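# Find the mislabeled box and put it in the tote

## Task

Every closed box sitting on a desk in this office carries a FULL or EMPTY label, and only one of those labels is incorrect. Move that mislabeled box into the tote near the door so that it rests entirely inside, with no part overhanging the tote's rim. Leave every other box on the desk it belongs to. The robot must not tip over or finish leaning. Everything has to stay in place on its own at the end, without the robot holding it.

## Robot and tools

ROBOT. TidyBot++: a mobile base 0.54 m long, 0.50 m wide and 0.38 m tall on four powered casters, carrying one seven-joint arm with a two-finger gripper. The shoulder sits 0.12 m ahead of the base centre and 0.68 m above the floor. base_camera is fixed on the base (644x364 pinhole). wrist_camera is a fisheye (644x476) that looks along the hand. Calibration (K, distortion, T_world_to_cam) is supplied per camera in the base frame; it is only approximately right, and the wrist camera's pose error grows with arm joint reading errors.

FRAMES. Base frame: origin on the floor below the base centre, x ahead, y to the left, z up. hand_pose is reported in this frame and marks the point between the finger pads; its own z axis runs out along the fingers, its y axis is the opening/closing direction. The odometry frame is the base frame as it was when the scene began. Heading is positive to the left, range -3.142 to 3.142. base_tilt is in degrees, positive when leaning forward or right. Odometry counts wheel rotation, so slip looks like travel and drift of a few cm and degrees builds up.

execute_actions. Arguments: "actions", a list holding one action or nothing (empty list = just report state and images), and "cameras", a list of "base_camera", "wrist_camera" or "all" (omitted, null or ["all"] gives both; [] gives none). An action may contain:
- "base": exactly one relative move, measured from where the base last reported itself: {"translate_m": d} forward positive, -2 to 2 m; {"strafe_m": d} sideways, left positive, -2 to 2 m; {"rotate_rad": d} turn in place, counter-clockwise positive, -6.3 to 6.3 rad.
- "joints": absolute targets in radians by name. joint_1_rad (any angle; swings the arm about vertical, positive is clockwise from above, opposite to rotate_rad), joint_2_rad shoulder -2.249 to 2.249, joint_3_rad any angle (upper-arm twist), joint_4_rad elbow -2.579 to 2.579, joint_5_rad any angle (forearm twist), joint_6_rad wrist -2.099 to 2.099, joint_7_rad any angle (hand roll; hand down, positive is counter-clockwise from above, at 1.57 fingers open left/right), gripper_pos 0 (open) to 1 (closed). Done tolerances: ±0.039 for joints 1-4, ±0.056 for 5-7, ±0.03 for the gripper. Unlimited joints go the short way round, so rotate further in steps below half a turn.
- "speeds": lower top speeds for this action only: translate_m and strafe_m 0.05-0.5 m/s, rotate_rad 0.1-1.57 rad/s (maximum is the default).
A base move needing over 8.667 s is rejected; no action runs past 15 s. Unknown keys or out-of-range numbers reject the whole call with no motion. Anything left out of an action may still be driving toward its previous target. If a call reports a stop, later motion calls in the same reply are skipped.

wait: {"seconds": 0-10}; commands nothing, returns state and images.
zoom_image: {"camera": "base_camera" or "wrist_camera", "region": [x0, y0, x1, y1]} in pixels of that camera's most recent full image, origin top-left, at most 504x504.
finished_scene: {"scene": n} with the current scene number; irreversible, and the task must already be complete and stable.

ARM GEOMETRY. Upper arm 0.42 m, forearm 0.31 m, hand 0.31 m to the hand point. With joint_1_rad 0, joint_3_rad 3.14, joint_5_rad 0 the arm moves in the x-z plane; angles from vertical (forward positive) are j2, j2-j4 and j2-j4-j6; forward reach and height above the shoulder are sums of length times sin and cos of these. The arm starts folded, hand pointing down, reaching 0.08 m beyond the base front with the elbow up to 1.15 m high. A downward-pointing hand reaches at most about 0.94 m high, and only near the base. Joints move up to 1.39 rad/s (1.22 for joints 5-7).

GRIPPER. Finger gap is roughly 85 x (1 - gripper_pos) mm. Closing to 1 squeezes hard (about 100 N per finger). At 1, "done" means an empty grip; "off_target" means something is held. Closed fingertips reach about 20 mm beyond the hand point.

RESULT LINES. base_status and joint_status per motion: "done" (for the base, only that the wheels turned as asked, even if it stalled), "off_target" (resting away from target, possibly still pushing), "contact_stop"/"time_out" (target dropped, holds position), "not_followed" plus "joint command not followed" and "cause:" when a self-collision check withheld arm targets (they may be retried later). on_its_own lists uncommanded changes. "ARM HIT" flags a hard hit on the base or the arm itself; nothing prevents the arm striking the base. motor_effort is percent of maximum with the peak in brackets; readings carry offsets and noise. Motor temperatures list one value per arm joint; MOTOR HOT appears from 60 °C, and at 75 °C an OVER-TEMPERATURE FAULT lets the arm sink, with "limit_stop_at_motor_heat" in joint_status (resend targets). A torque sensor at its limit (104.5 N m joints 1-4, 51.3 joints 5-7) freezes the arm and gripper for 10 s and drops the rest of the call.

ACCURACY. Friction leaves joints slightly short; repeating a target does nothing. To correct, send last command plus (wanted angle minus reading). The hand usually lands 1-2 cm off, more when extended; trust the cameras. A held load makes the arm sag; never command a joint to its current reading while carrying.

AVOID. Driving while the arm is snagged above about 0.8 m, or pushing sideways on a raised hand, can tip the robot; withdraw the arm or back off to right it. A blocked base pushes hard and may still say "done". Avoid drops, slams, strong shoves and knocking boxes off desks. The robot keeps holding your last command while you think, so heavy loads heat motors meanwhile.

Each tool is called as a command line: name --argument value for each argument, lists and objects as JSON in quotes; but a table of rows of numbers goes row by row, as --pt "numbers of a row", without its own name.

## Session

execute_actions --actions '[{"joints":{"joint_2_rad":-0.36,"joint_3_rad":3.14,"joint_4_rad":-1.4,"joint_6_rad":-1.0,"joint_5_rad":0,"joint_1_rad":0}}]'

execute_actions --actions '[{"base":{"rotate_rad":2.1}}]'

execute_actions --actions '[{"base":{"rotate_rad":2.1}}]'

Scene clock: 2.43 s.
Motor temperatures (°C, as the motors report them): [35 33 29 35 38 45 46]
base_odometry: x=+0.000 y=+0.000 heading=+0.000 (m, m, rad; odometry frame)
base_tilt: forward=+0.2 right=-0.2 (deg)
base_status: not commanded
joint_positions: joint_1_rad=-0.018 joint_2_rad=-0.347 joint_3_rad=+3.126 joint_4_rad=-1.411 joint_5_rad=+0.026 joint_6_rad=-0.979 joint_7_rad=+1.532 gripper_pos=+0.000
joint_status: all done
motor_effort: joint_1_rad=+0(0) joint_2_rad=-9(10) joint_3_rad=+0(0) joint_4_rad=+19(20) joint_5_rad=+1(1) joint_6_rad=+8(7) joint_7_rad=+0(0) (%)
hand_pose: x=+0.5275 y=+0.0099 z=+1.0887 quat_wxyz=(-0.003, +0.853, -0.001, +0.522) (m; base frame)
pictures: base_camera, wrist_camera
camera_calibration (this result's frames):
wrist_camera: T_world_to_cam=[[-0.0670075, -0.997481, -0.02329, 0.0654294], [-0.410324, 0.0488264, -0.910632, 1.27591], [0.909475, -0.0514627, -0.412562, 0.0996062], [0, 0, 0, 1]] pos_world=[0.437332, 0.00809236, 1.2045]
Images, in order (width x height): base_camera 644x364, wrist_camera 644x476.

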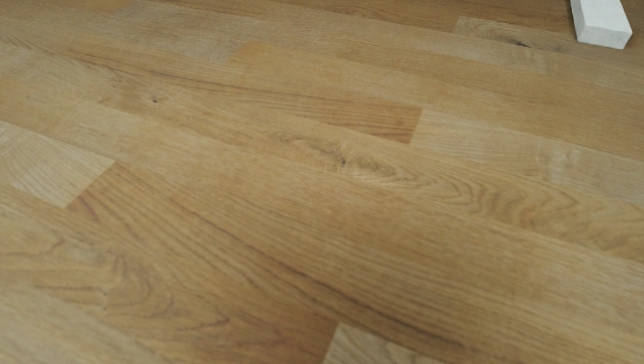

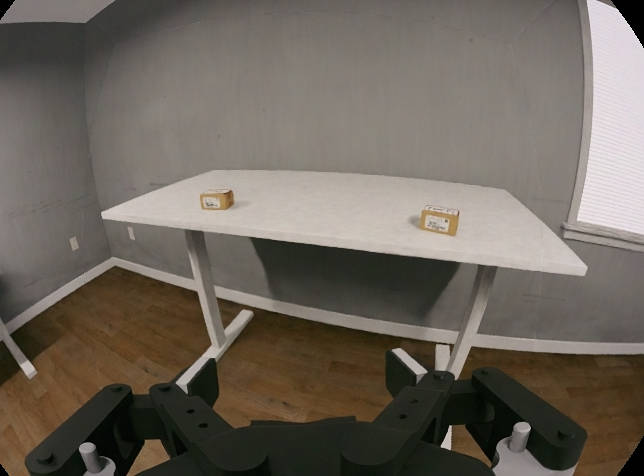

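Scene clock: 5.23 s.
Motor temperatures (°C, as the motors report them): [35 33 29 35 38 45 46]
base_odometry: x=+0.000 y=+0.000 heading=+2.099 (m, m, rad; odometry frame)
base_tilt: forward=+0.2 right=-0.2 (deg)
base_status: done
joint_positions: joint_1_rad=-0.010 joint_2_rad=-0.348 joint_3_rad=+3.139 joint_4_rad=-1.410 joint_5_rad=+0.023 joint_6_rad=-0.982 joint_7_rad=+1.532 gripper_pos=+0.000
joint_status: not commanded
motor_effort: joint_1_rad=+0(2) joint_2_rad=-9(11) joint_3_rad=+0(2) joint_4_rad=+20(21) joint_5_rad=+1(2) joint_6_rad=+7(7) joint_7_rad=+0(0) (%)
hand_pose: x=+0.5272 y=+0.0006 z=+1.0883 quat_wxyz=(-0.002, +0.853, -0.011, +0.521) (m; base frame)
pictures: base_camera, wrist_camera
camera_calibration (this result's frames):
wrist_camera: T_world_to_cam=[[-0.0858635, -0.99584, -0.0304953, 0.073916], [-0.4112, 0.0633011, -0.909344, 1.27498], [0.907492, -0.0655398, -0.414925, 0.102855], [0, 0, 0, 1]] pos_world=[0.437278, -0.000357856, 1.20432]
Images, in order (width x height): base_camera 644x364, wrist_camera 644x476.

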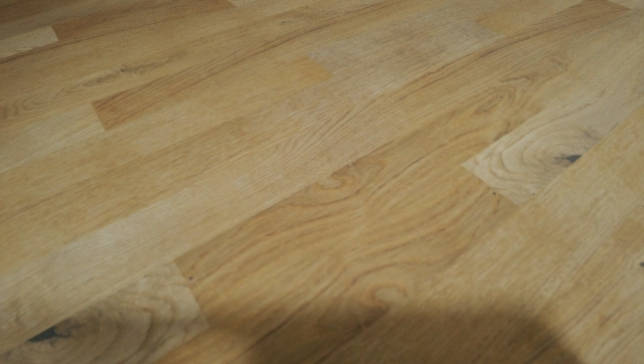

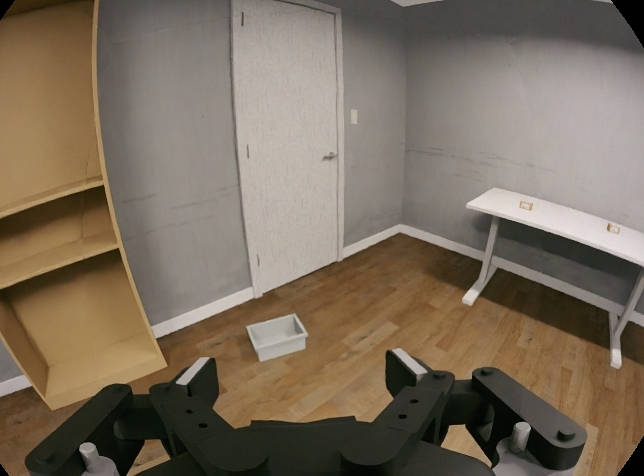

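Scene clock: 7.87 s.
Motor temperatures (°C, as the motors report them): [35 33 29 35 38 45 46]
base_odometry: x=+0.000 y=+0.000 heading=-2.085 (m, m, rad; odometry frame)
base_tilt: forward=+0.2 right=-0.2 (deg)
base_status: done
joint_positions: joint_1_rad=-0.009 joint_2_rad=-0.348 joint_3_rad=+3.140 joint_4_rad=-1.410 joint_5_rad=+0.022 joint_6_rad=-0.982 joint_7_rad=+1.532 gripper_pos=+0.000
joint_status: not commanded
motor_effort: joint_1_rad=+0(1) joint_2_rad=-8(11) joint_3_rad=+0(3) joint_4_rad=+19(20) joint_5_rad=+1(0) joint_6_rad=+7(7) joint_7_rad=+0(0) (%)
hand_pose: x=+0.5272 y=+0.0003 z=+1.0883 quat_wxyz=(-0.001, +0.853, -0.011, +0.521) (m; base frame)
pictures: base_camera, wrist_camera
camera_calibration (this result's frames):
wrist_camera: T_world_to_cam=[[-0.086616, -0.995765, -0.0308273, 0.0743148], [-0.411156, 0.0639152, -0.909322, 1.27495], [0.907441, -0.066087, -0.41495, 0.102881], [0, 0, 0, 1]] pos_world=[0.437283, -0.000689903, 1.20432]
Images, in order (width x height): base_camera 644x364, wrist_camera 644x476.

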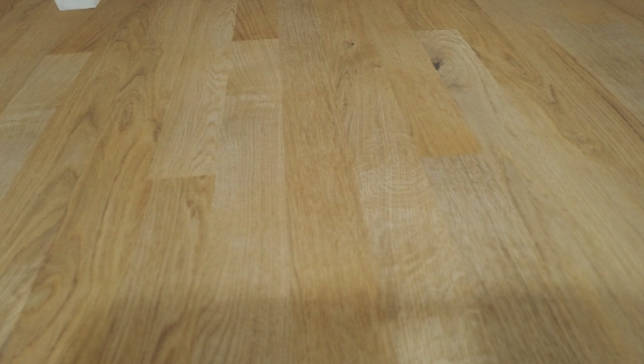

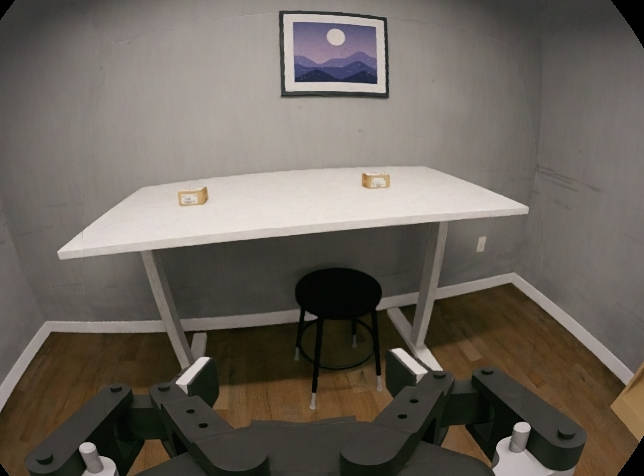

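execute_actions --actions '[{"base":{"rotate_rad":0.09},"joints":{"joint_5_rad":1.92,"joint_6_rad":1.57,"joint_7_rad":0.0,"joint_2_rad":0.25,"joint_4_rad":-1.15}}]' --cameras '[]'

execute_actions --actions '[{"base":{"strafe_m":-0.27}}]' --cameras '[]'

execute_actions --actions '[{"base":{"translate_m":0.4}}]'

Scene clock: 22.00 s.
Motor temperatures (°C, as the motors report them): [35 33 29 35 38 45 46]
base_odometry: x=+0.000 y=+0.000 heading=-1.995 (m, m, rad; odometry frame)
base_tilt: forward=+0.2 right=-0.2 (deg)
base_status: done
joint_positions: joint_1_rad=-0.008 joint_2_rad=+0.251 joint_3_rad=+3.139 joint_4_rad=-1.164 joint_5_rad=+1.910 joint_6_rad=+1.562 joint_7_rad=+0.016 gripper_pos=+0.000
joint_status: all done
motor_effort: joint_1_rad=+0(1) joint_2_rad=-29(33) joint_3_rad=-2(1) joint_4_rad=+16(21) joint_5_rad=-8(8) joint_6_rad=-1(8) joint_7_rad=+0(1) (%)
hand_pose: x=+0.5496 y=+0.2990 z=+1.0359 quat_wxyz=(-0.359, +0.537, +0.613, +0.456) (m; base frame)
pictures: none
No camera images: the call's "cameras" was empty. Leave "cameras" out to get every camera's image.

Scene clock: 23.83 s.
Motor temperatures (°C, as the motors report them): [35 33 29 35 38 45 46]
base_odometry: x=-0.246 y=+0.111 heading=-1.995 (m, m, rad; odometry frame)
base_tilt: forward=+0.2 right=-0.2 (deg)
base_status: done
joint_positions: joint_1_rad=-0.001 joint_2_rad=+0.251 joint_3_rad=+3.139 joint_4_rad=-1.164 joint_5_rad=+1.910 joint_6_rad=+1.562 joint_7_rad=+0.016 gripper_pos=+0.000
joint_status: not commanded
motor_effort: joint_1_rad=+0(3) joint_2_rad=-30(30) joint_3_rad=-2(4) joint_4_rad=+17(17) joint_5_rad=-7(7) joint_6_rad=+0(1) joint_7_rad=+0(0) (%)
hand_pose: x=+0.5520 y=+0.2955 z=+1.0358 quat_wxyz=(-0.357, +0.539, +0.610, +0.457) (m; base frame)
pictures: none
No camera images: the call's "cameras" was empty. Leave "cameras" out to get every camera's image.

Scene clock: 25.97 s.
Motor temperatures (°C, as the motors report them): [35 33 29 35 38 45 46]
base_odometry: x=-0.411 y=-0.254 heading=-1.995 (m, m, rad; odometry frame)
base_tilt: forward=+0.2 right=-0.2 (deg)
base_status: done
joint_positions: joint_1_rad=-0.001 joint_2_rad=+0.257 joint_3_rad=+3.139 joint_4_rad=-1.163 joint_5_rad=+1.910 joint_6_rad=+1.562 joint_7_rad=+0.016 gripper_pos=+0.000
joint_status: not commanded
motor_effort: joint_1_rad=+0(1) joint_2_rad=-29(34) joint_3_rad=-2(2) joint_4_rad=+16(18) joint_5_rad=-7(8) joint_6_rad=-1(1) joint_7_rad=+1(0) (%)
hand_pose: x=+0.5540 y=+0.2955 z=+1.0339 quat_wxyz=(-0.358, +0.540, +0.610, +0.456) (m; base frame)
pictures: base_camera, wrist_camera
camera_calibration (this result's frames):
wrist_camera: T_world_to_cam=[[0.987559, -0.0659746, 0.14274, -0.680321], [0.11838, -0.285576, -0.951016, 1.07071], [0.103506, 0.956082, -0.274213, 0.0733263], [0, 0, 0, 1]] pos_world=[0.537517, 0.190779, 1.13548]
Images, in order (width x height): base_camera 644x364, wrist_camera 644x476.

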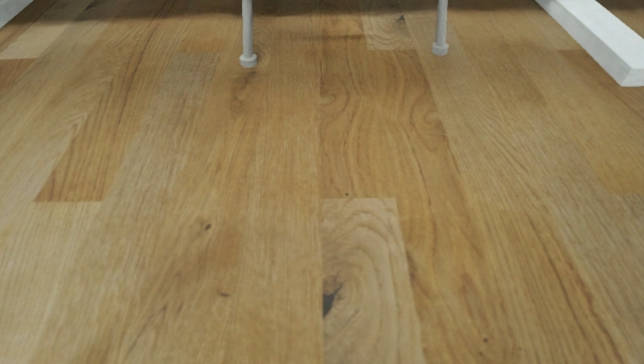

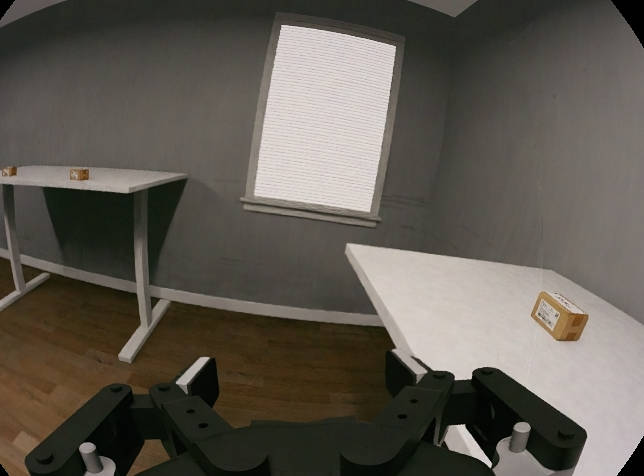

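execute_actions --actions '[{"base":{"translate_m":0.38},"joints":{"joint_2_rad":0.32,"joint_4_rad":-1.17}}]'

Scene clock: 33.20 s.
Motor temperatures (°C, as the motors report them): [35 33 29 35 38 45 46]
base_odometry: x=-0.568 y=-0.600 heading=-1.996 (m, m, rad; odometry frame)
base_tilt: forward=+0.2 right=-0.2 (deg)
base_status: done
joint_positions: joint_1_rad=-0.001 joint_2_rad=+0.322 joint_3_rad=+3.139 joint_4_rad=-1.163 joint_5_rad=+1.910 joint_6_rad=+1.562 joint_7_rad=+0.016 gripper_pos=+0.000
joint_status: all done
motor_effort: joint_1_rad=+0(2) joint_2_rad=-33(35) joint_3_rad=-3(3) joint_4_rad=+17(18) joint_5_rad=-7(8) joint_6_rad=+0(2) joint_7_rad=+0(0) (%)
hand_pose: x=+0.5761 y=+0.2955 z=+1.0046 quat_wxyz=(-0.378, +0.555, +0.598, +0.438) (m; base frame)
pictures: base_camera, wrist_camera
camera_calibration (this result's frames):
wrist_camera: T_world_to_cam=[[0.994804, -0.0659682, 0.0775502, -0.636666], [0.0556406, -0.285631, -0.956723, 1.08209], [0.0852641, 0.956066, -0.280477, 0.0797805], [0, 0, 0, 1]] pos_world=[0.566347, 0.190804, 1.10701]
Images, in order (width x height): base_camera 644x364, wrist_camera 644x476.

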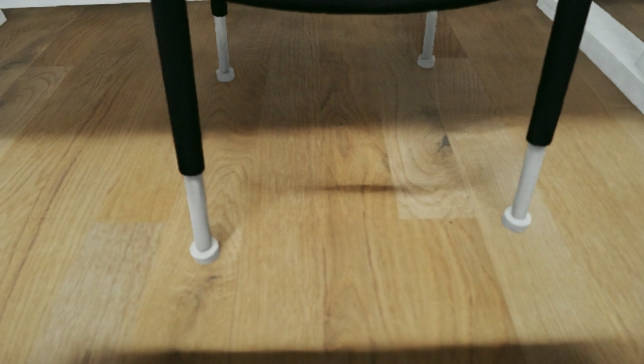

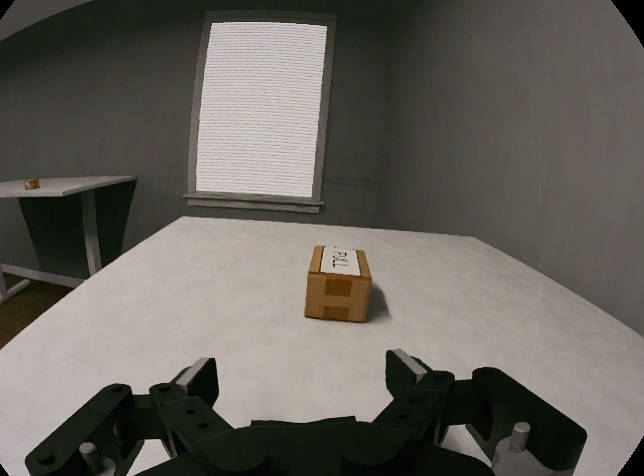

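execute_actions --actions '[{"base":{"translate_m":0.03},"joints":{"joint_4_rad":-1.215}}]' --cameras '[]'

execute_actions --actions '[{"base":{"strafe_m":0.11}}]' --cameras '["wrist_camera"]'

Scene clock: 39.53 s.
Motor temperatures (°C, as the motors report them): [35 33 29 35 38 45 46]
base_odometry: x=-0.581 y=-0.628 heading=-1.997 (m, m, rad; odometry frame)
base_tilt: forward=+0.2 right=-0.2 (deg)
base_status: done
joint_positions: joint_1_rad=-0.001 joint_2_rad=+0.327 joint_3_rad=+3.139 joint_4_rad=-1.202 joint_5_rad=+1.910 joint_6_rad=+1.562 joint_7_rad=+0.016 gripper_pos=+0.000
joint_status: all done
motor_effort: joint_1_rad=+0(1) joint_2_rad=-32(36) joint_3_rad=-2(4) joint_4_rad=+17(17) joint_5_rad=-7(8) joint_6_rad=+1(1) joint_7_rad=+0(0) (%)
hand_pose: x=+0.5745 y=+0.2955 z=+0.9896 quat_wxyz=(-0.391, +0.565, +0.589, +0.425) (m; base frame)
pictures: none
No camera images: the call's "cameras" was empty. Leave "cameras" out to get every camera's image.

Scene clock: 40.83 s.
Motor temperatures (°C, as the motors report them): [35 33 29 35 38 45 46]
base_odometry: x=-0.480 y=-0.673 heading=-1.997 (m, m, rad; odometry frame)
base_tilt: forward=+0.2 right=-0.2 (deg)
base_status: done
joint_positions: joint_1_rad=-0.005 joint_2_rad=+0.327 joint_3_rad=+3.139 joint_4_rad=-1.203 joint_5_rad=+1.910 joint_6_rad=+1.562 joint_7_rad=+0.016 gripper_pos=+0.000
joint_status: not commanded
motor_effort: joint_1_rad=+1(4) joint_2_rad=-32(33) joint_3_rad=-2(4) joint_4_rad=+17(17) joint_5_rad=-7(7) joint_6_rad=+0(0) joint_7_rad=+0(0) (%)
hand_pose: x=+0.5729 y=+0.2978 z=+0.9896 quat_wxyz=(-0.393, +0.563, +0.590, +0.424) (m; base frame)
pictures: wrist_camera
camera_calibration (this result's frames):
wrist_camera: T_world_to_cam=[[0.997602, -0.0607706, 0.0331144, -0.591319], [0.0144207, -0.28545, -0.958285, 1.09366], [0.0676881, 0.956465, -0.283889, 0.0869843], [0, 0, 0, 1]] pos_world=[0.568242, 0.193053, 1.09231]
Images, in order (width x height): wrist_camera 644x476.

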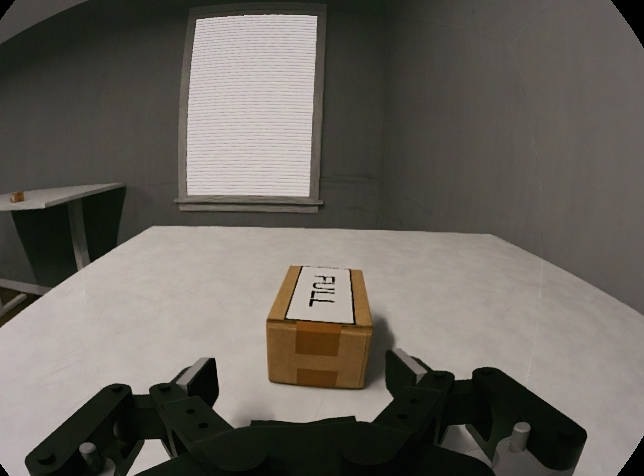

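execute_actions --actions '[{"base":{"translate_m":0.012},"joints":{"joint_4_rad":-1.235}}]' --cameras '[]'

execute_actions --actions '[{"base":{"strafe_m":0.07},"speeds":{"strafe_m":0.1}}]' --cameras '["wrist_camera"]'

execute_actions --actions '[{"joints":{"gripper_pos":1}}]' --cameras '[]'

execute_actions --actions '[{"joints":{"joint_4_rad":-1.12}}]' --cameras '["wrist_camera"]'

Scene clock: 48.93 s.
Motor temperatures (°C, as the motors report them): [35 34 29 35 38 45 46]
base_odometry: x=-0.485 y=-0.684 heading=-1.996 (m, m, rad; odometry frame)
base_tilt: forward=+0.2 right=-0.2 (deg)
base_status: done
joint_positions: joint_1_rad=-0.005 joint_2_rad=+0.325 joint_3_rad=+3.139 joint_4_rad=-1.222 joint_5_rad=+1.910 joint_6_rad=+1.562 joint_7_rad=+0.016 gripper_pos=+0.000
joint_status: all done
motor_effort: joint_1_rad=+0(1) joint_2_rad=-32(34) joint_3_rad=-2(4) joint_4_rad=+17(19) joint_5_rad=-7(8) joint_6_rad=+0(0) joint_7_rad=+0(0) (%)
hand_pose: x=+0.5704 y=+0.2978 z=+0.9845 quat_wxyz=(-0.397, +0.567, +0.587, +0.420) (m; base frame)
pictures: none
No camera images: the call's "cameras" was empty. Leave "cameras" out to get every camera's image.

Scene clock: 50.20 s.
Motor temperatures (°C, as the motors report them): [35 34 29 35 38 45 46]
base_odometry: x=-0.421 y=-0.714 heading=-1.996 (m, m, rad; odometry frame)
base_tilt: forward=+0.2 right=-0.2 (deg)
base_status: done
joint_positions: joint_1_rad=-0.003 joint_2_rad=+0.325 joint_3_rad=+3.139 joint_4_rad=-1.222 joint_5_rad=+1.910 joint_6_rad=+1.562 joint_7_rad=+0.016 gripper_pos=+0.000
joint_status: not commanded
motor_effort: joint_1_rad=+1(2) joint_2_rad=-32(34) joint_3_rad=-3(4) joint_4_rad=+17(17) joint_5_rad=-7(8) joint_6_rad=+0(0) joint_7_rad=+0(0) (%)
hand_pose: x=+0.5710 y=+0.2969 z=+0.9845 quat_wxyz=(-0.397, +0.567, +0.587, +0.420) (m; base frame)
pictures: wrist_camera
camera_calibration (this result's frames):
wrist_camera: T_world_to_cam=[[0.997891, -0.0628207, 0.0163456, -0.572347], [-0.00228288, -0.285619, -0.958341, 1.0982], [0.0648722, 0.956282, -0.28516, 0.0894839], [0, 0, 0, 1]] pos_world=[0.567842, 0.192139, 1.08732]
Images, in order (width x height): wrist_camera 644x476.

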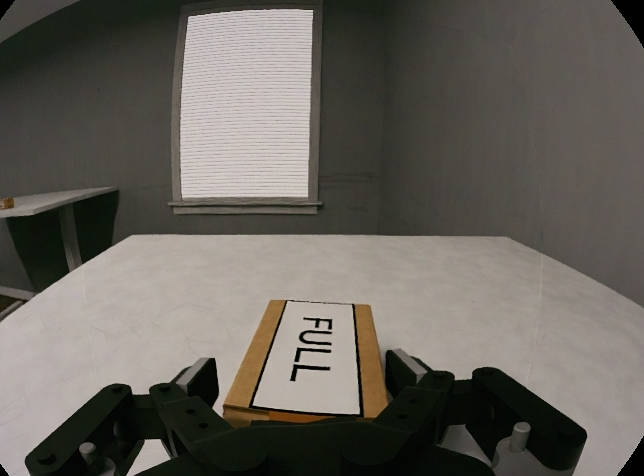

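Scene clock: 51.30 s.
Motor temperatures (°C, as the motors report them): [35 34 29 35 38 45 46]
base_odometry: x=-0.421 y=-0.714 heading=-1.996 (m, m, rad; odometry frame)
base_tilt: forward=+0.2 right=-0.2 (deg)
base_status: not commanded
joint_positions: joint_1_rad=-0.003 joint_2_rad=+0.323 joint_3_rad=+3.139 joint_4_rad=-1.224 joint_5_rad=+1.910 joint_6_rad=+1.562 joint_7_rad=+0.016 gripper_pos=+0.329
joint_status: gripper_pos off_target (ended at +0.329, target +1.000)
motor_effort: joint_1_rad=-1(2) joint_2_rad=-31(33) joint_3_rad=-3(4) joint_4_rad=+15(17) joint_5_rad=-5(7) joint_6_rad=+2(3) joint_7_rad=+0(0) (%)
hand_pose: x=+0.5701 y=+0.2967 z=+0.9850 quat_wxyz=(-0.397, +0.567, +0.586, +0.420) (m; base frame)
pictures: none
No camera images: the call's "cameras" was empty. Leave "cameras" out to get every camera's image.

Scene clock: 52.27 s.
Motor temperatures (°C, as the motors report them): [35 34 29 35 38 45 46]
base_odometry: x=-0.421 y=-0.714 heading=-1.996 (m, m, rad; odometry frame)
base_tilt: forward=+0.2 right=-0.2 (deg)
base_status: not commanded
joint_positions: joint_1_rad=-0.003 joint_2_rad=+0.334 joint_3_rad=+3.139 joint_4_rad=-1.143 joint_5_rad=+1.917 joint_6_rad=+1.562 joint_7_rad=+0.016 gripper_pos=+0.329
joint_status: all done
motor_effort: joint_1_rad=+0(1) joint_2_rad=-35(38) joint_3_rad=-3(3) joint_4_rad=+19(21) joint_5_rad=-10(11) joint_6_rad=+0(2) joint_7_rad=+0(0) (%)
hand_pose: x=+0.5808 y=+0.2960 z=+1.0038 quat_wxyz=(-0.374, +0.554, +0.601, +0.438) (m; base frame)
pictures: wrist_camera
camera_calibration (this result's frames):
wrist_camera: T_world_to_cam=[[0.994232, -0.063317, 0.0865679, -0.650783], [0.0644959, -0.291936, -0.954261, 1.07546], [0.0856932, 0.95434, -0.286168, 0.084675], [0, 0, 0, 1]] pos_world=[0.570411, 0.191952, 1.10684]
Images, in order (width x height): wrist_camera 644x476.

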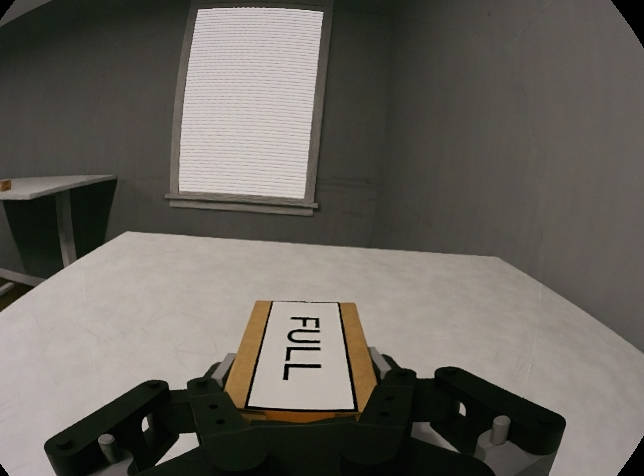

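execute_actions --actions '[{"joints":{"joint_4_rad":-1.2}}]' --cameras '[]'

execute_actions --actions '[{"joints":{"gripper_pos":0}}]' --cameras '[]'

execute_actions --actions '[{"joints":{"joint_5_rad":1.22}}]' --cameras '[]'

execute_actions --actions '[{"base":{"translate_m":-1.38},"joints":{"joint_6_rad":-1.59,"joint_4_rad":-1.1}}]' --cameras '[]'

execute_actions --actions '[{"base":{"rotate_rad":1.57}}]'

execute_actions --actions '[{"base":{"translate_m":0.3}}]'

Scene clock: 63.27 s.
Motor temperatures (°C, as the motors report them): [35 34 29 35 38 45 46]
base_odometry: x=-0.421 y=-0.714 heading=-1.996 (m, m, rad; odometry frame)
base_tilt: forward=+0.2 right=-0.2 (deg)
base_status: not commanded
joint_positions: joint_1_rad=-0.003 joint_2_rad=+0.331 joint_3_rad=+3.139 joint_4_rad=-1.202 joint_5_rad=+1.917 joint_6_rad=+1.562 joint_7_rad=+0.016 gripper_pos=+0.329
joint_status: all done
motor_effort: joint_1_rad=+0(1) joint_2_rad=-34(37) joint_3_rad=-3(3) joint_4_rad=+18(19) joint_5_rad=-9(11) joint_6_rad=+0(2) joint_7_rad=+0(1) (%)
hand_pose: x=+0.5749 y=+0.2960 z=+0.9859 quat_wxyz=(-0.391, +0.566, +0.590, +0.422) (m; base frame)
pictures: none
No camera images: the call's "cameras" was empty. Leave "cameras" out to get every camera's image.

Scene clock: 64.37 s.
Motor temperatures (°C, as the motors report them): [35 34 29 35 38 45 46]
base_odometry: x=-0.421 y=-0.714 heading=-1.996 (m, m, rad; odometry frame)
base_tilt: forward=+0.2 right=-0.2 (deg)
base_status: not commanded
joint_positions: joint_1_rad=-0.003 joint_2_rad=+0.331 joint_3_rad=+3.139 joint_4_rad=-1.202 joint_5_rad=+1.917 joint_6_rad=+1.562 joint_7_rad=+0.016 gripper_pos=+0.000
joint_status: all done
motor_effort: joint_1_rad=+0(0) joint_2_rad=-32(34) joint_3_rad=-3(3) joint_4_rad=+17(18) joint_5_rad=-7(8) joint_6_rad=+0(1) joint_7_rad=+0(1) (%)
hand_pose: x=+0.5747 y=+0.2960 z=+0.9861 quat_wxyz=(-0.391, +0.566, +0.590, +0.422) (m; base frame)
pictures: none
No camera images: the call's "cameras" was empty. Leave "cameras" out to get every camera's image.

Scene clock: 65.47 s.
Motor temperatures (°C, as the motors report them): [35 34 29 35 38 45 46]
base_odometry: x=-0.421 y=-0.714 heading=-1.996 (m, m, rad; odometry frame)
base_tilt: forward=+0.2 right=-0.2 (deg)
base_status: not commanded
joint_positions: joint_1_rad=-0.003 joint_2_rad=+0.326 joint_3_rad=+3.139 joint_4_rad=-1.202 joint_5_rad=+1.216 joint_6_rad=+1.562 joint_7_rad=+0.016 gripper_pos=+0.000
joint_status: all done
motor_effort: joint_1_rad=+0(1) joint_2_rad=-32(35) joint_3_rad=-2(3) joint_4_rad=+17(19) joint_5_rad=-7(9) joint_6_rad=+0(0) joint_7_rad=+0(0) (%)
hand_pose: x=+0.5641 y=+0.2950 z=+1.2020 quat_wxyz=(-0.567, +0.389, +0.418, +0.594) (m; base frame)
pictures: none
No camera images: the call's "cameras" was empty. Leave "cameras" out to get every camera's image.

Scene clock: 69.60 s.
Motor temperatures (°C, as the motors report them): [35 34 29 35 38 45 46]
base_odometry: x=+0.149 y=+0.543 heading=-1.997 (m, m, rad; odometry frame)
base_tilt: forward=+0.2 right=-0.1 (deg)
base_status: done
joint_positions: joint_1_rad=-0.003 joint_2_rad=+0.320 joint_3_rad=+3.139 joint_4_rad=-1.114 joint_5_rad=+1.216 joint_6_rad=-1.590 joint_7_rad=+0.016 gripper_pos=+0.000
joint_status: all done
motor_effort: joint_1_rad=+0(1) joint_2_rad=-31(40) joint_3_rad=+1(3) joint_4_rad=+16(22) joint_5_rad=+9(8) joint_6_rad=+2(3) joint_7_rad=+0(0) (%)
hand_pose: x=+0.5730 y=-0.2884 z=+1.0155 quat_wxyz=(+0.371, +0.555, -0.605, +0.434) (m; base frame)
pictures: none
No camera images: the call's "cameras" was empty. Leave "cameras" out to get every camera's image.

Scene clock: 72.07 s.
Motor temperatures (°C, as the motors report them): [35 34 29 35 38 45 46]
base_odometry: x=+0.149 y=+0.543 heading=-0.427 (m, m, rad; odometry frame)
base_tilt: forward=+0.2 right=-0.1 (deg)
base_status: done
joint_positions: joint_1_rad=-0.008 joint_2_rad=+0.326 joint_3_rad=+3.134 joint_4_rad=-1.114 joint_5_rad=+1.216 joint_6_rad=-1.590 joint_7_rad=+0.016 gripper_pos=+0.000
joint_status: not commanded
motor_effort: joint_1_rad=+0(4) joint_2_rad=-32(36) joint_3_rad=+1(4) joint_4_rad=+16(17) joint_5_rad=+9(9) joint_6_rad=+1(2) joint_7_rad=+0(0) (%)
hand_pose: x=+0.5779 y=-0.2845 z=+1.0122 quat_wxyz=(+0.370, +0.559, -0.602, +0.434) (m; base frame)
pictures: base_camera, wrist_camera
camera_calibration (this result's frames):
wrist_camera: T_world_to_cam=[[-0.989116, 0.0646198, -0.132186, 0.718651], [0.145721, 0.305914, -0.940841, 1.0237], [-0.0203592, -0.949864, -0.312001, 0.186953], [0, 0, 0, 1]] pos_world=[0.565461, -0.182025, 1.11647]
Images, in order (width x height): base_camera 644x364, wrist_camera 644x476.

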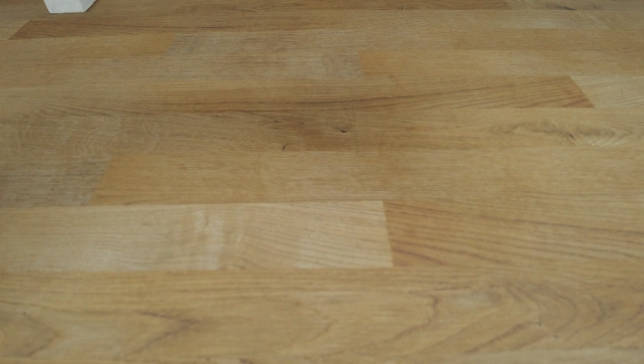

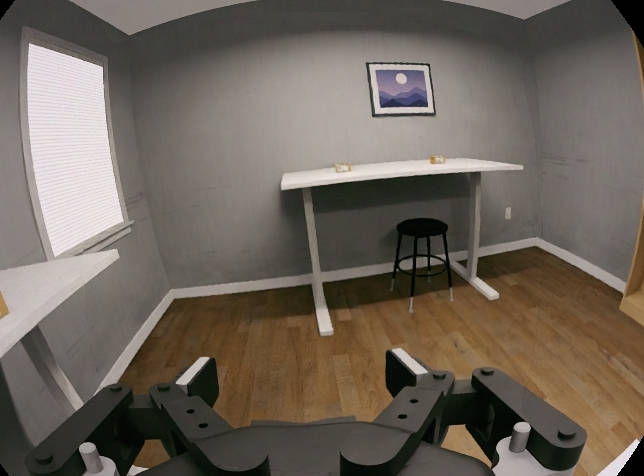

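Scene clock: 73.97 s.
Motor temperatures (°C, as the motors report them): [35 34 29 35 38 45 46]
base_odometry: x=+0.423 y=+0.419 heading=-0.426 (m, m, rad; odometry frame)
base_tilt: forward=+0.2 right=-0.2 (deg)
base_status: done
joint_positions: joint_1_rad=-0.008 joint_2_rad=+0.327 joint_3_rad=+3.134 joint_4_rad=-1.113 joint_5_rad=+1.216 joint_6_rad=-1.590 joint_7_rad=+0.016 gripper_pos=+0.000
joint_status: not commanded
motor_effort: joint_1_rad=+0(1) joint_2_rad=-32(35) joint_3_rad=+1(2) joint_4_rad=+17(18) joint_5_rad=+9(9) joint_6_rad=+1(2) joint_7_rad=+0(0) (%)
hand_pose: x=+0.5782 y=-0.2845 z=+1.0121 quat_wxyz=(+0.370, +0.559, -0.602, +0.434) (m; base frame)
pictures: base_camera, wrist_camera
camera_calibration (this result's frames):
wrist_camera: T_world_to_cam=[[-0.98908, 0.0646234, -0.132458, 0.719233], [0.14598, 0.305923, -0.940798, 1.02344], [-0.0202756, -0.94986, -0.312016, 0.186923], [0, 0, 0, 1]] pos_world=[0.565766, -0.182024, 1.11645]
Images, in order (width x height): base_camera 644x364, wrist_camera 644x476.

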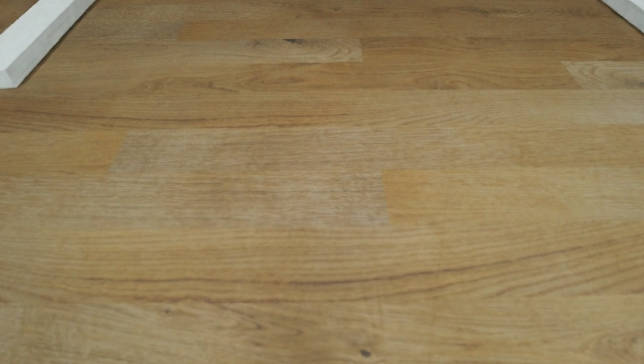

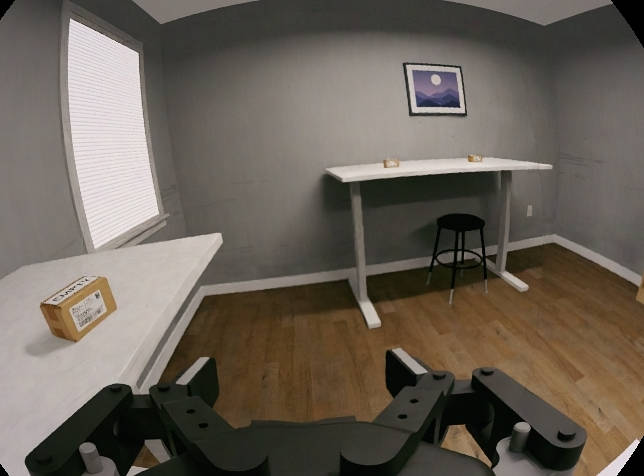

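execute_actions --actions '[{"base":{"translate_m":0.3},"joints":{"joint_4_rad":-1.17,"joint_6_rad":-1.65}}]' --cameras '["wrist_camera"]'

Scene clock: 79.37 s.
Motor temperatures (°C, as the motors report them): [35 34 29 36 38 45 46]
base_odometry: x=+0.696 y=+0.295 heading=-0.426 (m, m, rad; odometry frame)
base_tilt: forward=+0.2 right=-0.2 (deg)
base_status: done
joint_positions: joint_1_rad=-0.008 joint_2_rad=+0.326 joint_3_rad=+3.134 joint_4_rad=-1.162 joint_5_rad=+1.216 joint_6_rad=-1.635 joint_7_rad=+0.016 gripper_pos=+0.000
joint_status: all done
motor_effort: joint_1_rad=+1(1) joint_2_rad=-32(35) joint_3_rad=+1(2) joint_4_rad=+16(18) joint_5_rad=+9(9) joint_6_rad=+1(2) joint_7_rad=+0(1) (%)
hand_pose: x=+0.5602 y=-0.2842 z=+0.9962 quat_wxyz=(+0.397, +0.561, -0.602, +0.407) (m; base frame)
pictures: wrist_camera
camera_calibration (this result's frames):
wrist_camera: T_world_to_cam=[[-0.991895, 0.10644, -0.0693904, 0.649929], [0.0989208, 0.304144, -0.947476, 1.04351], [-0.079745, -0.946661, -0.312208, 0.216317], [0, 0, 0, 1]] pos_world=[0.558686, -0.181778, 1.10134]
Images, in order (width x height): wrist_camera 644x476.

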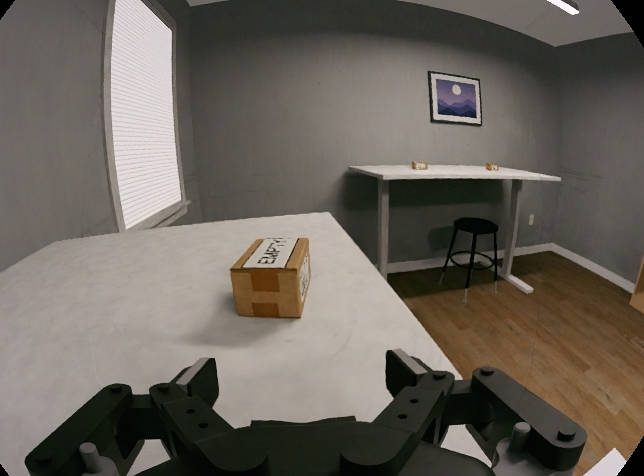

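execute_actions --actions '[{"base":{"translate_m":0.022},"joints":{"joint_4_rad":-1.2}}]' --cameras '[]'

execute_actions --actions '[{"base":{"strafe_m":-0.1}}]' --cameras '["wrist_camera"]'

Scene clock: 90.73 s.
Motor temperatures (°C, as the motors report them): [35 34 29 36 38 45 46]
base_odometry: x=+0.716 y=+0.286 heading=-0.425 (m, m, rad; odometry frame)
base_tilt: forward=+0.2 right=-0.2 (deg)
base_status: done
joint_positions: joint_1_rad=-0.008 joint_2_rad=+0.327 joint_3_rad=+3.134 joint_4_rad=-1.187 joint_5_rad=+1.216 joint_6_rad=-1.635 joint_7_rad=+0.016 gripper_pos=+0.000
joint_status: all done
motor_effort: joint_1_rad=+0(1) joint_2_rad=-32(36) joint_3_rad=+1(2) joint_4_rad=+17(16) joint_5_rad=+9(9) joint_6_rad=+0(1) joint_7_rad=+0(0) (%)
hand_pose: x=+0.5583 y=-0.2842 z=+0.9880 quat_wxyz=(+0.405, +0.566, -0.597, +0.400) (m; base frame)
pictures: none
No camera images: the call's "cameras" was empty. Leave "cameras" out to get every camera's image.

Scene clock: 92.00 s.
Motor temperatures (°C, as the motors report them): [35 34 29 36 38 45 46]
base_odometry: x=+0.675 y=+0.195 heading=-0.425 (m, m, rad; odometry frame)
base_tilt: forward=+0.2 right=-0.1 (deg)
base_status: done
joint_positions: joint_1_rad=+0.001 joint_2_rad=+0.327 joint_3_rad=+3.138 joint_4_rad=-1.188 joint_5_rad=+1.216 joint_6_rad=-1.636 joint_7_rad=+0.016 gripper_pos=+0.000
joint_status: not commanded
motor_effort: joint_1_rad=+0(3) joint_2_rad=-32(33) joint_3_rad=+1(3) joint_4_rad=+17(17) joint_5_rad=+8(9) joint_6_rad=+1(1) joint_7_rad=+0(0) (%)
hand_pose: x=+0.5546 y=-0.2894 z=+0.9883 quat_wxyz=(+0.408, +0.562, -0.600, +0.397) (m; base frame)
pictures: wrist_camera
camera_calibration (this result's frames):
wrist_camera: T_world_to_cam=[[-0.991978, 0.118929, -0.0428429, 0.621756], [0.0772082, 0.301659, -0.950285, 1.05228], [-0.100092, -0.945969, -0.308421, 0.216266], [0, 0, 0, 1]] pos_world=[0.55717, -0.186794, 1.0933]
Images, in order (width x height): wrist_camera 644x476.

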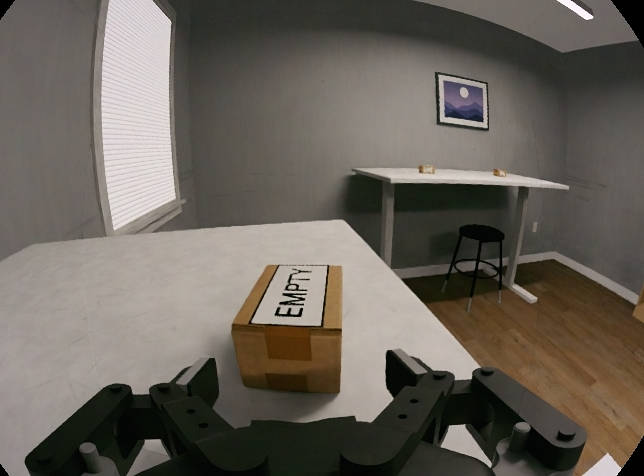

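execute_actions --actions '[{"base":{"strafe_m":-0.065},"speeds":{"strafe_m":0.1},"joints":{"joint_6_rad":-1.6}}]' --cameras '["wrist_camera"]'

execute_actions --actions '[{"joints":{"gripper_pos":1}}]' --cameras '[]'

execute_actions --actions '[{"joints":{"joint_4_rad":-1.09}}]' --cameras '["wrist_camera"]'

Scene clock: 98.00 s.
Motor temperatures (°C, as the motors report them): [35 34 29 36 38 45 46]
base_odometry: x=+0.649 y=+0.136 heading=-0.425 (m, m, rad; odometry frame)
base_tilt: forward=+0.2 right=-0.1 (deg)
base_status: done
joint_positions: joint_1_rad=+0.001 joint_2_rad=+0.327 joint_3_rad=+3.138 joint_4_rad=-1.188 joint_5_rad=+1.216 joint_6_rad=-1.616 joint_7_rad=+0.016 gripper_pos=+0.000
joint_status: all done
motor_effort: joint_1_rad=+0(3) joint_2_rad=-32(34) joint_3_rad=+1(3) joint_4_rad=+17(18) joint_5_rad=+9(10) joint_6_rad=+0(1) joint_7_rad=+0(0) (%)
hand_pose: x=+0.5607 y=-0.2896 z=+0.9886 quat_wxyz=(+0.402, +0.566, -0.596, +0.403) (m; base frame)
pictures: wrist_camera
camera_calibration (this result's frames):
wrist_camera: T_world_to_cam=[[-0.993675, 0.100672, -0.0497541, 0.630302], [0.0781732, 0.302054, -0.95008, 1.0515], [-0.0806181, -0.94796, -0.308013, 0.204875], [0, 0, 0, 1]] pos_world=[0.560633, -0.186851, 1.09348]
Images, in order (width x height): wrist_camera 644x476.

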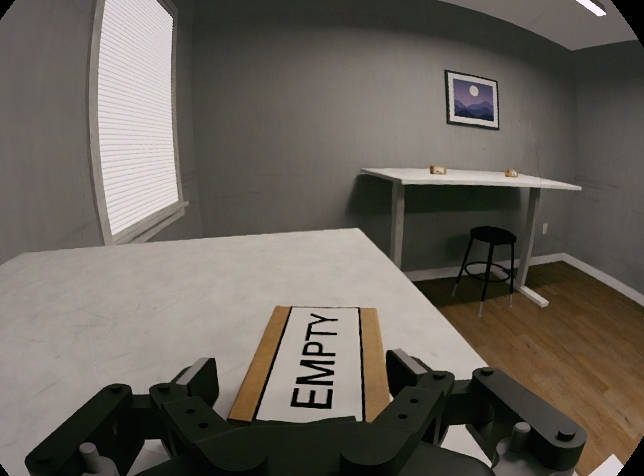

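Scene clock: 99.10 s.
Motor temperatures (°C, as the motors report them): [35 34 29 36 38 45 46]
base_odometry: x=+0.649 y=+0.136 heading=-0.425 (m, m, rad; odometry frame)
base_tilt: forward=+0.2 right=-0.2 (deg)
base_status: not commanded
joint_positions: joint_1_rad=+0.001 joint_2_rad=+0.324 joint_3_rad=+3.138 joint_4_rad=-1.189 joint_5_rad=+1.216 joint_6_rad=-1.616 joint_7_rad=+0.016 gripper_pos=+0.331
joint_status: gripper_pos off_target (ended at +0.331, target +1.000)
motor_effort: joint_1_rad=+1(2) joint_2_rad=-31(33) joint_3_rad=+2(2) joint_4_rad=+16(17) joint_5_rad=+8(10) joint_6_rad=+0(2) joint_7_rad=+0(0) (%)
hand_pose: x=+0.5597 y=-0.2896 z=+0.9898 quat_wxyz=(+0.402, +0.565, -0.596, +0.404) (m; base frame)
pictures: none
No camera images: the call's "cameras" was empty. Leave "cameras" out to get every camera's image.

Scene clock: 100.03 s.
Motor temperatures (°C, as the motors report them): [35 34 29 36 38 45 46]
base_odometry: x=+0.649 y=+0.136 heading=-0.425 (m, m, rad; odometry frame)
base_tilt: forward=+0.2 right=-0.1 (deg)
base_status: not commanded
joint_positions: joint_1_rad=+0.001 joint_2_rad=+0.330 joint_3_rad=+3.138 joint_4_rad=-1.111 joint_5_rad=+1.216 joint_6_rad=-1.616 joint_7_rad=+0.016 gripper_pos=+0.331
joint_status: all done
motor_effort: joint_1_rad=+0(1) joint_2_rad=-35(36) joint_3_rad=+2(2) joint_4_rad=+19(19) joint_5_rad=+12(12) joint_6_rad=+1(2) joint_7_rad=+0(0) (%)
hand_pose: x=+0.5681 y=-0.2896 z=+1.0109 quat_wxyz=(+0.380, +0.551, -0.610, +0.424) (m; base frame)
pictures: wrist_camera
camera_calibration (this result's frames):
wrist_camera: T_world_to_cam=[[-0.987349, 0.100446, -0.122692, 0.708881], [0.147762, 0.302143, -0.941741, 1.02413], [-0.057524, -0.947956, -0.313163, 0.204389], [0, 0, 0, 1]] pos_world=[0.560342, -0.186887, 1.11545]
Images, in order (width x height): wrist_camera 644x476.

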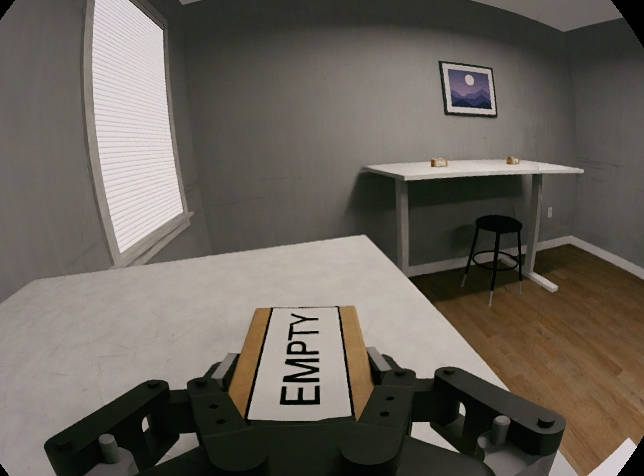

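execute_actions --actions '[{"base":{"translate_m":-1.35},"joints":{"joint_4_rad":-1.0}}]' --cameras '[]'

execute_actions --actions '[{"base":{"rotate_rad":2.48},"joints":{"joint_2_rad":0.6,"joint_4_rad":-1.7,"joint_5_rad":0,"joint_6_rad":-0.49,"joint_7_rad":-1.57}}]'

Scene clock: 111.20 s.
Motor temperatures (°C, as the motors report them): [35 34 29 36 38 45 46]
base_odometry: x=-0.582 y=+0.692 heading=-0.425 (m, m, rad; odometry frame)
base_tilt: forward=+0.2 right=-0.1 (deg)
base_status: done
joint_positions: joint_1_rad=+0.001 joint_2_rad=+0.335 joint_3_rad=+3.138 joint_4_rad=-1.020 joint_5_rad=+1.216 joint_6_rad=-1.615 joint_7_rad=+0.016 gripper_pos=+0.331
joint_status: all done
motor_effort: joint_1_rad=+0(1) joint_2_rad=-34(39) joint_3_rad=+2(3) joint_4_rad=+18(20) joint_5_rad=+11(12) joint_6_rad=+2(3) joint_7_rad=+0(0) (%)
hand_pose: x=+0.5750 y=-0.2896 z=+1.0369 quat_wxyz=(+0.354, +0.532, -0.626, +0.447) (m; base frame)
pictures: none
No camera images: the call's "cameras" was empty. Leave "cameras" out to get every camera's image.

Scene clock: 114.27 s.
Motor temperatures (°C, as the motors report them): [35 34 29 36 38 45 46]
base_odometry: x=-0.581 y=+0.692 heading=+2.055 (m, m, rad; odometry frame)
base_tilt: forward=+0.2 right=-0.2 (deg)
base_status: done
joint_positions: joint_1_rad=-0.006 joint_2_rad=+0.618 joint_3_rad=+3.135 joint_4_rad=-1.694 joint_5_rad=+0.017 joint_6_rad=-0.506 joint_7_rad=-1.552 gripper_pos=+0.331
joint_status: all done
motor_effort: joint_1_rad=+1(5) joint_2_rad=-43(50) joint_3_rad=-1(3) joint_4_rad=+16(18) joint_5_rad=+1(10) joint_6_rad=+4(3) joint_7_rad=+0(1) (%)
hand_pose: x=+0.6934 y=+0.0061 z=+0.5175 quat_wxyz=(-0.161, +0.021, -0.987, +0.004) (m; base frame)
pictures: base_camera, wrist_camera
camera_calibration (this result's frames):
wrist_camera: T_world_to_cam=[[-0.0132398, 0.998584, 0.0515217, -0.0286999], [0.962436, -0.00124772, 0.271506, -0.739279], [0.271186, 0.053181, -0.961057, 0.438609], [0, 0, 0, 1]] pos_world=[0.592184, 0.00441116, 0.623726]
Images, in order (width x height): base_camera 644x364, wrist_camera 644x476.

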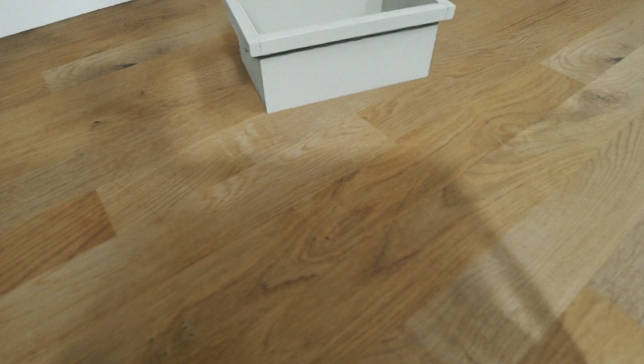

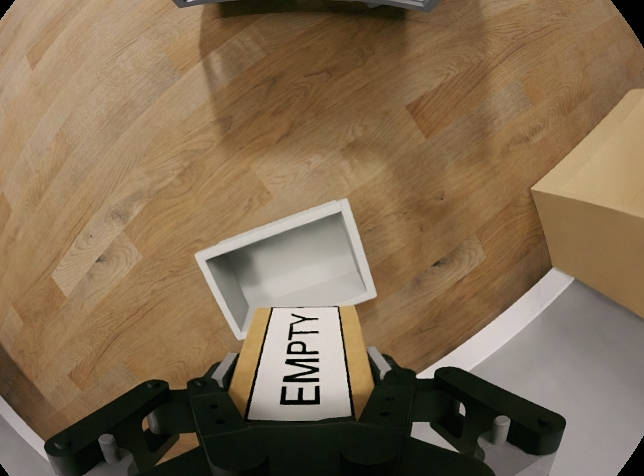

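execute_actions --actions '[{"base":{"translate_m":0.1},"joints":{"joint_1_rad":0.055,"joint_2_rad":1.23,"joint_4_rad":-1.68,"joint_6_rad":0.16}}]'

Scene clock: 121.47 s.
Motor temperatures (°C, as the motors report them): [35 35 29 36 38 45 46]
base_odometry: x=-0.628 y=+0.781 heading=+2.056 (m, m, rad; odometry frame)
base_tilt: forward=+0.2 right=-0.2 (deg)
base_status: done
joint_positions: joint_1_rad=+0.038 joint_2_rad=+1.248 joint_3_rad=+3.135 joint_4_rad=-1.694 joint_5_rad=+0.017 joint_6_rad=+0.134 joint_7_rad=-1.552 gripper_pos=+0.331
joint_status: all done
motor_effort: joint_1_rad=+0(0) joint_2_rad=-48(52) joint_3_rad=-1(1) joint_4_rad=+6(17) joint_5_rad=+1(1) joint_6_rad=+4(4) joint_7_rad=+0(0) (%)
hand_pose: x=+0.6819 y=-0.0151 z=+0.2131 quat_wxyz=(-0.166, -0.001, -0.986, +0.002) (m; base frame)
pictures: base_camera, wrist_camera
camera_calibration (this result's frames):
wrist_camera: T_world_to_cam=[[0.0281164, 0.997618, 0.0629885, -0.0226908], [0.958695, -0.0447546, 0.280892, -0.645631], [0.283042, 0.0524891, -0.95767, 0.14151], [0, 0, 0, 1]] pos_world=[0.579548, -0.0136859, 0.318302]
Images, in order (width x height): base_camera 644x364, wrist_camera 644x476.

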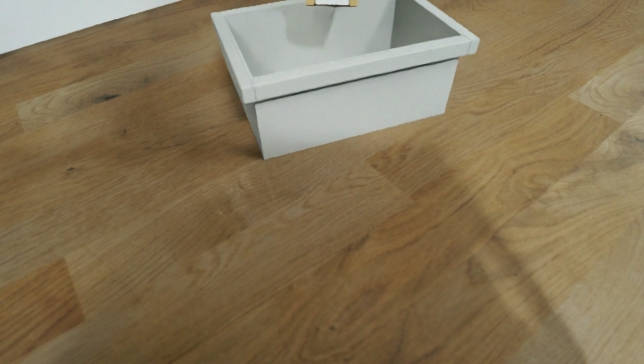

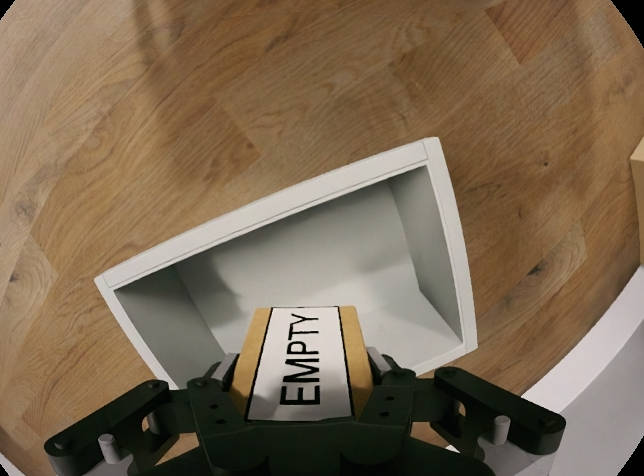

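execute_actions --actions '[{"joints":{"joint_2_rad":1.555,"joint_4_rad":-1.41,"joint_6_rad":0.235}}]'

Scene clock: 125.80 s.
Motor temperatures (°C, as the motors report them): [35 35 29 36 38 45 46]
base_odometry: x=-0.628 y=+0.781 heading=+2.056 (m, m, rad; odometry frame)
base_tilt: forward=+0.2 right=-0.2 (deg)
base_status: not commanded
joint_positions: joint_1_rad=+0.038 joint_2_rad=+1.580 joint_3_rad=+3.135 joint_4_rad=-1.429 joint_5_rad=+0.017 joint_6_rad=+0.209 joint_7_rad=-1.552 gripper_pos=+0.331
joint_status: all done
motor_effort: joint_1_rad=+1(0) joint_2_rad=-49(53) joint_3_rad=-1(1) joint_4_rad=+6(7) joint_5_rad=+1(1) joint_6_rad=+4(5) joint_7_rad=+0(0) (%)
hand_pose: x=+0.6854 y=-0.0150 z=+0.0733 quat_wxyz=(-0.170, -0.002, -0.985, +0.001) (m; base frame)
pictures: base_camera, wrist_camera
camera_calibration (this result's frames):
wrist_camera: T_world_to_cam=[[0.0295737, 0.99748, 0.064484, -0.0152128], [0.956295, -0.0470096, 0.288598, -0.608663], [0.290903, 0.0531308, -0.955276, 0.00105788], [0, 0, 0, 1]] pos_world=[0.582204, -0.0134948, 0.177651]
Images, in order (width x height): base_camera 644x364, wrist_camera 644x476.

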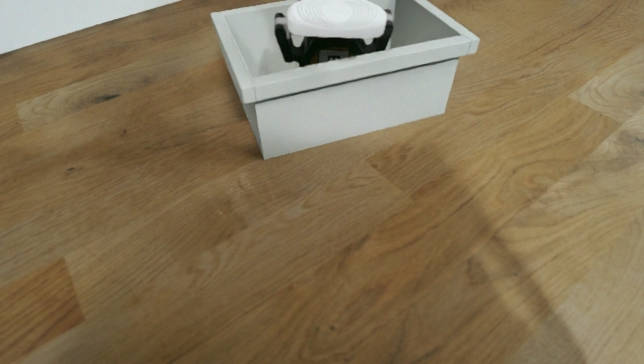

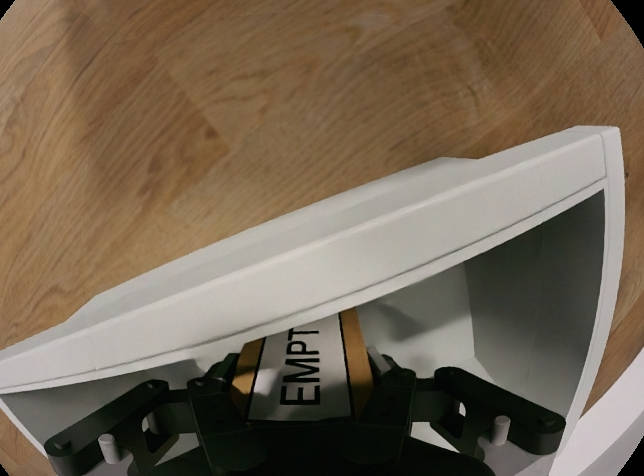

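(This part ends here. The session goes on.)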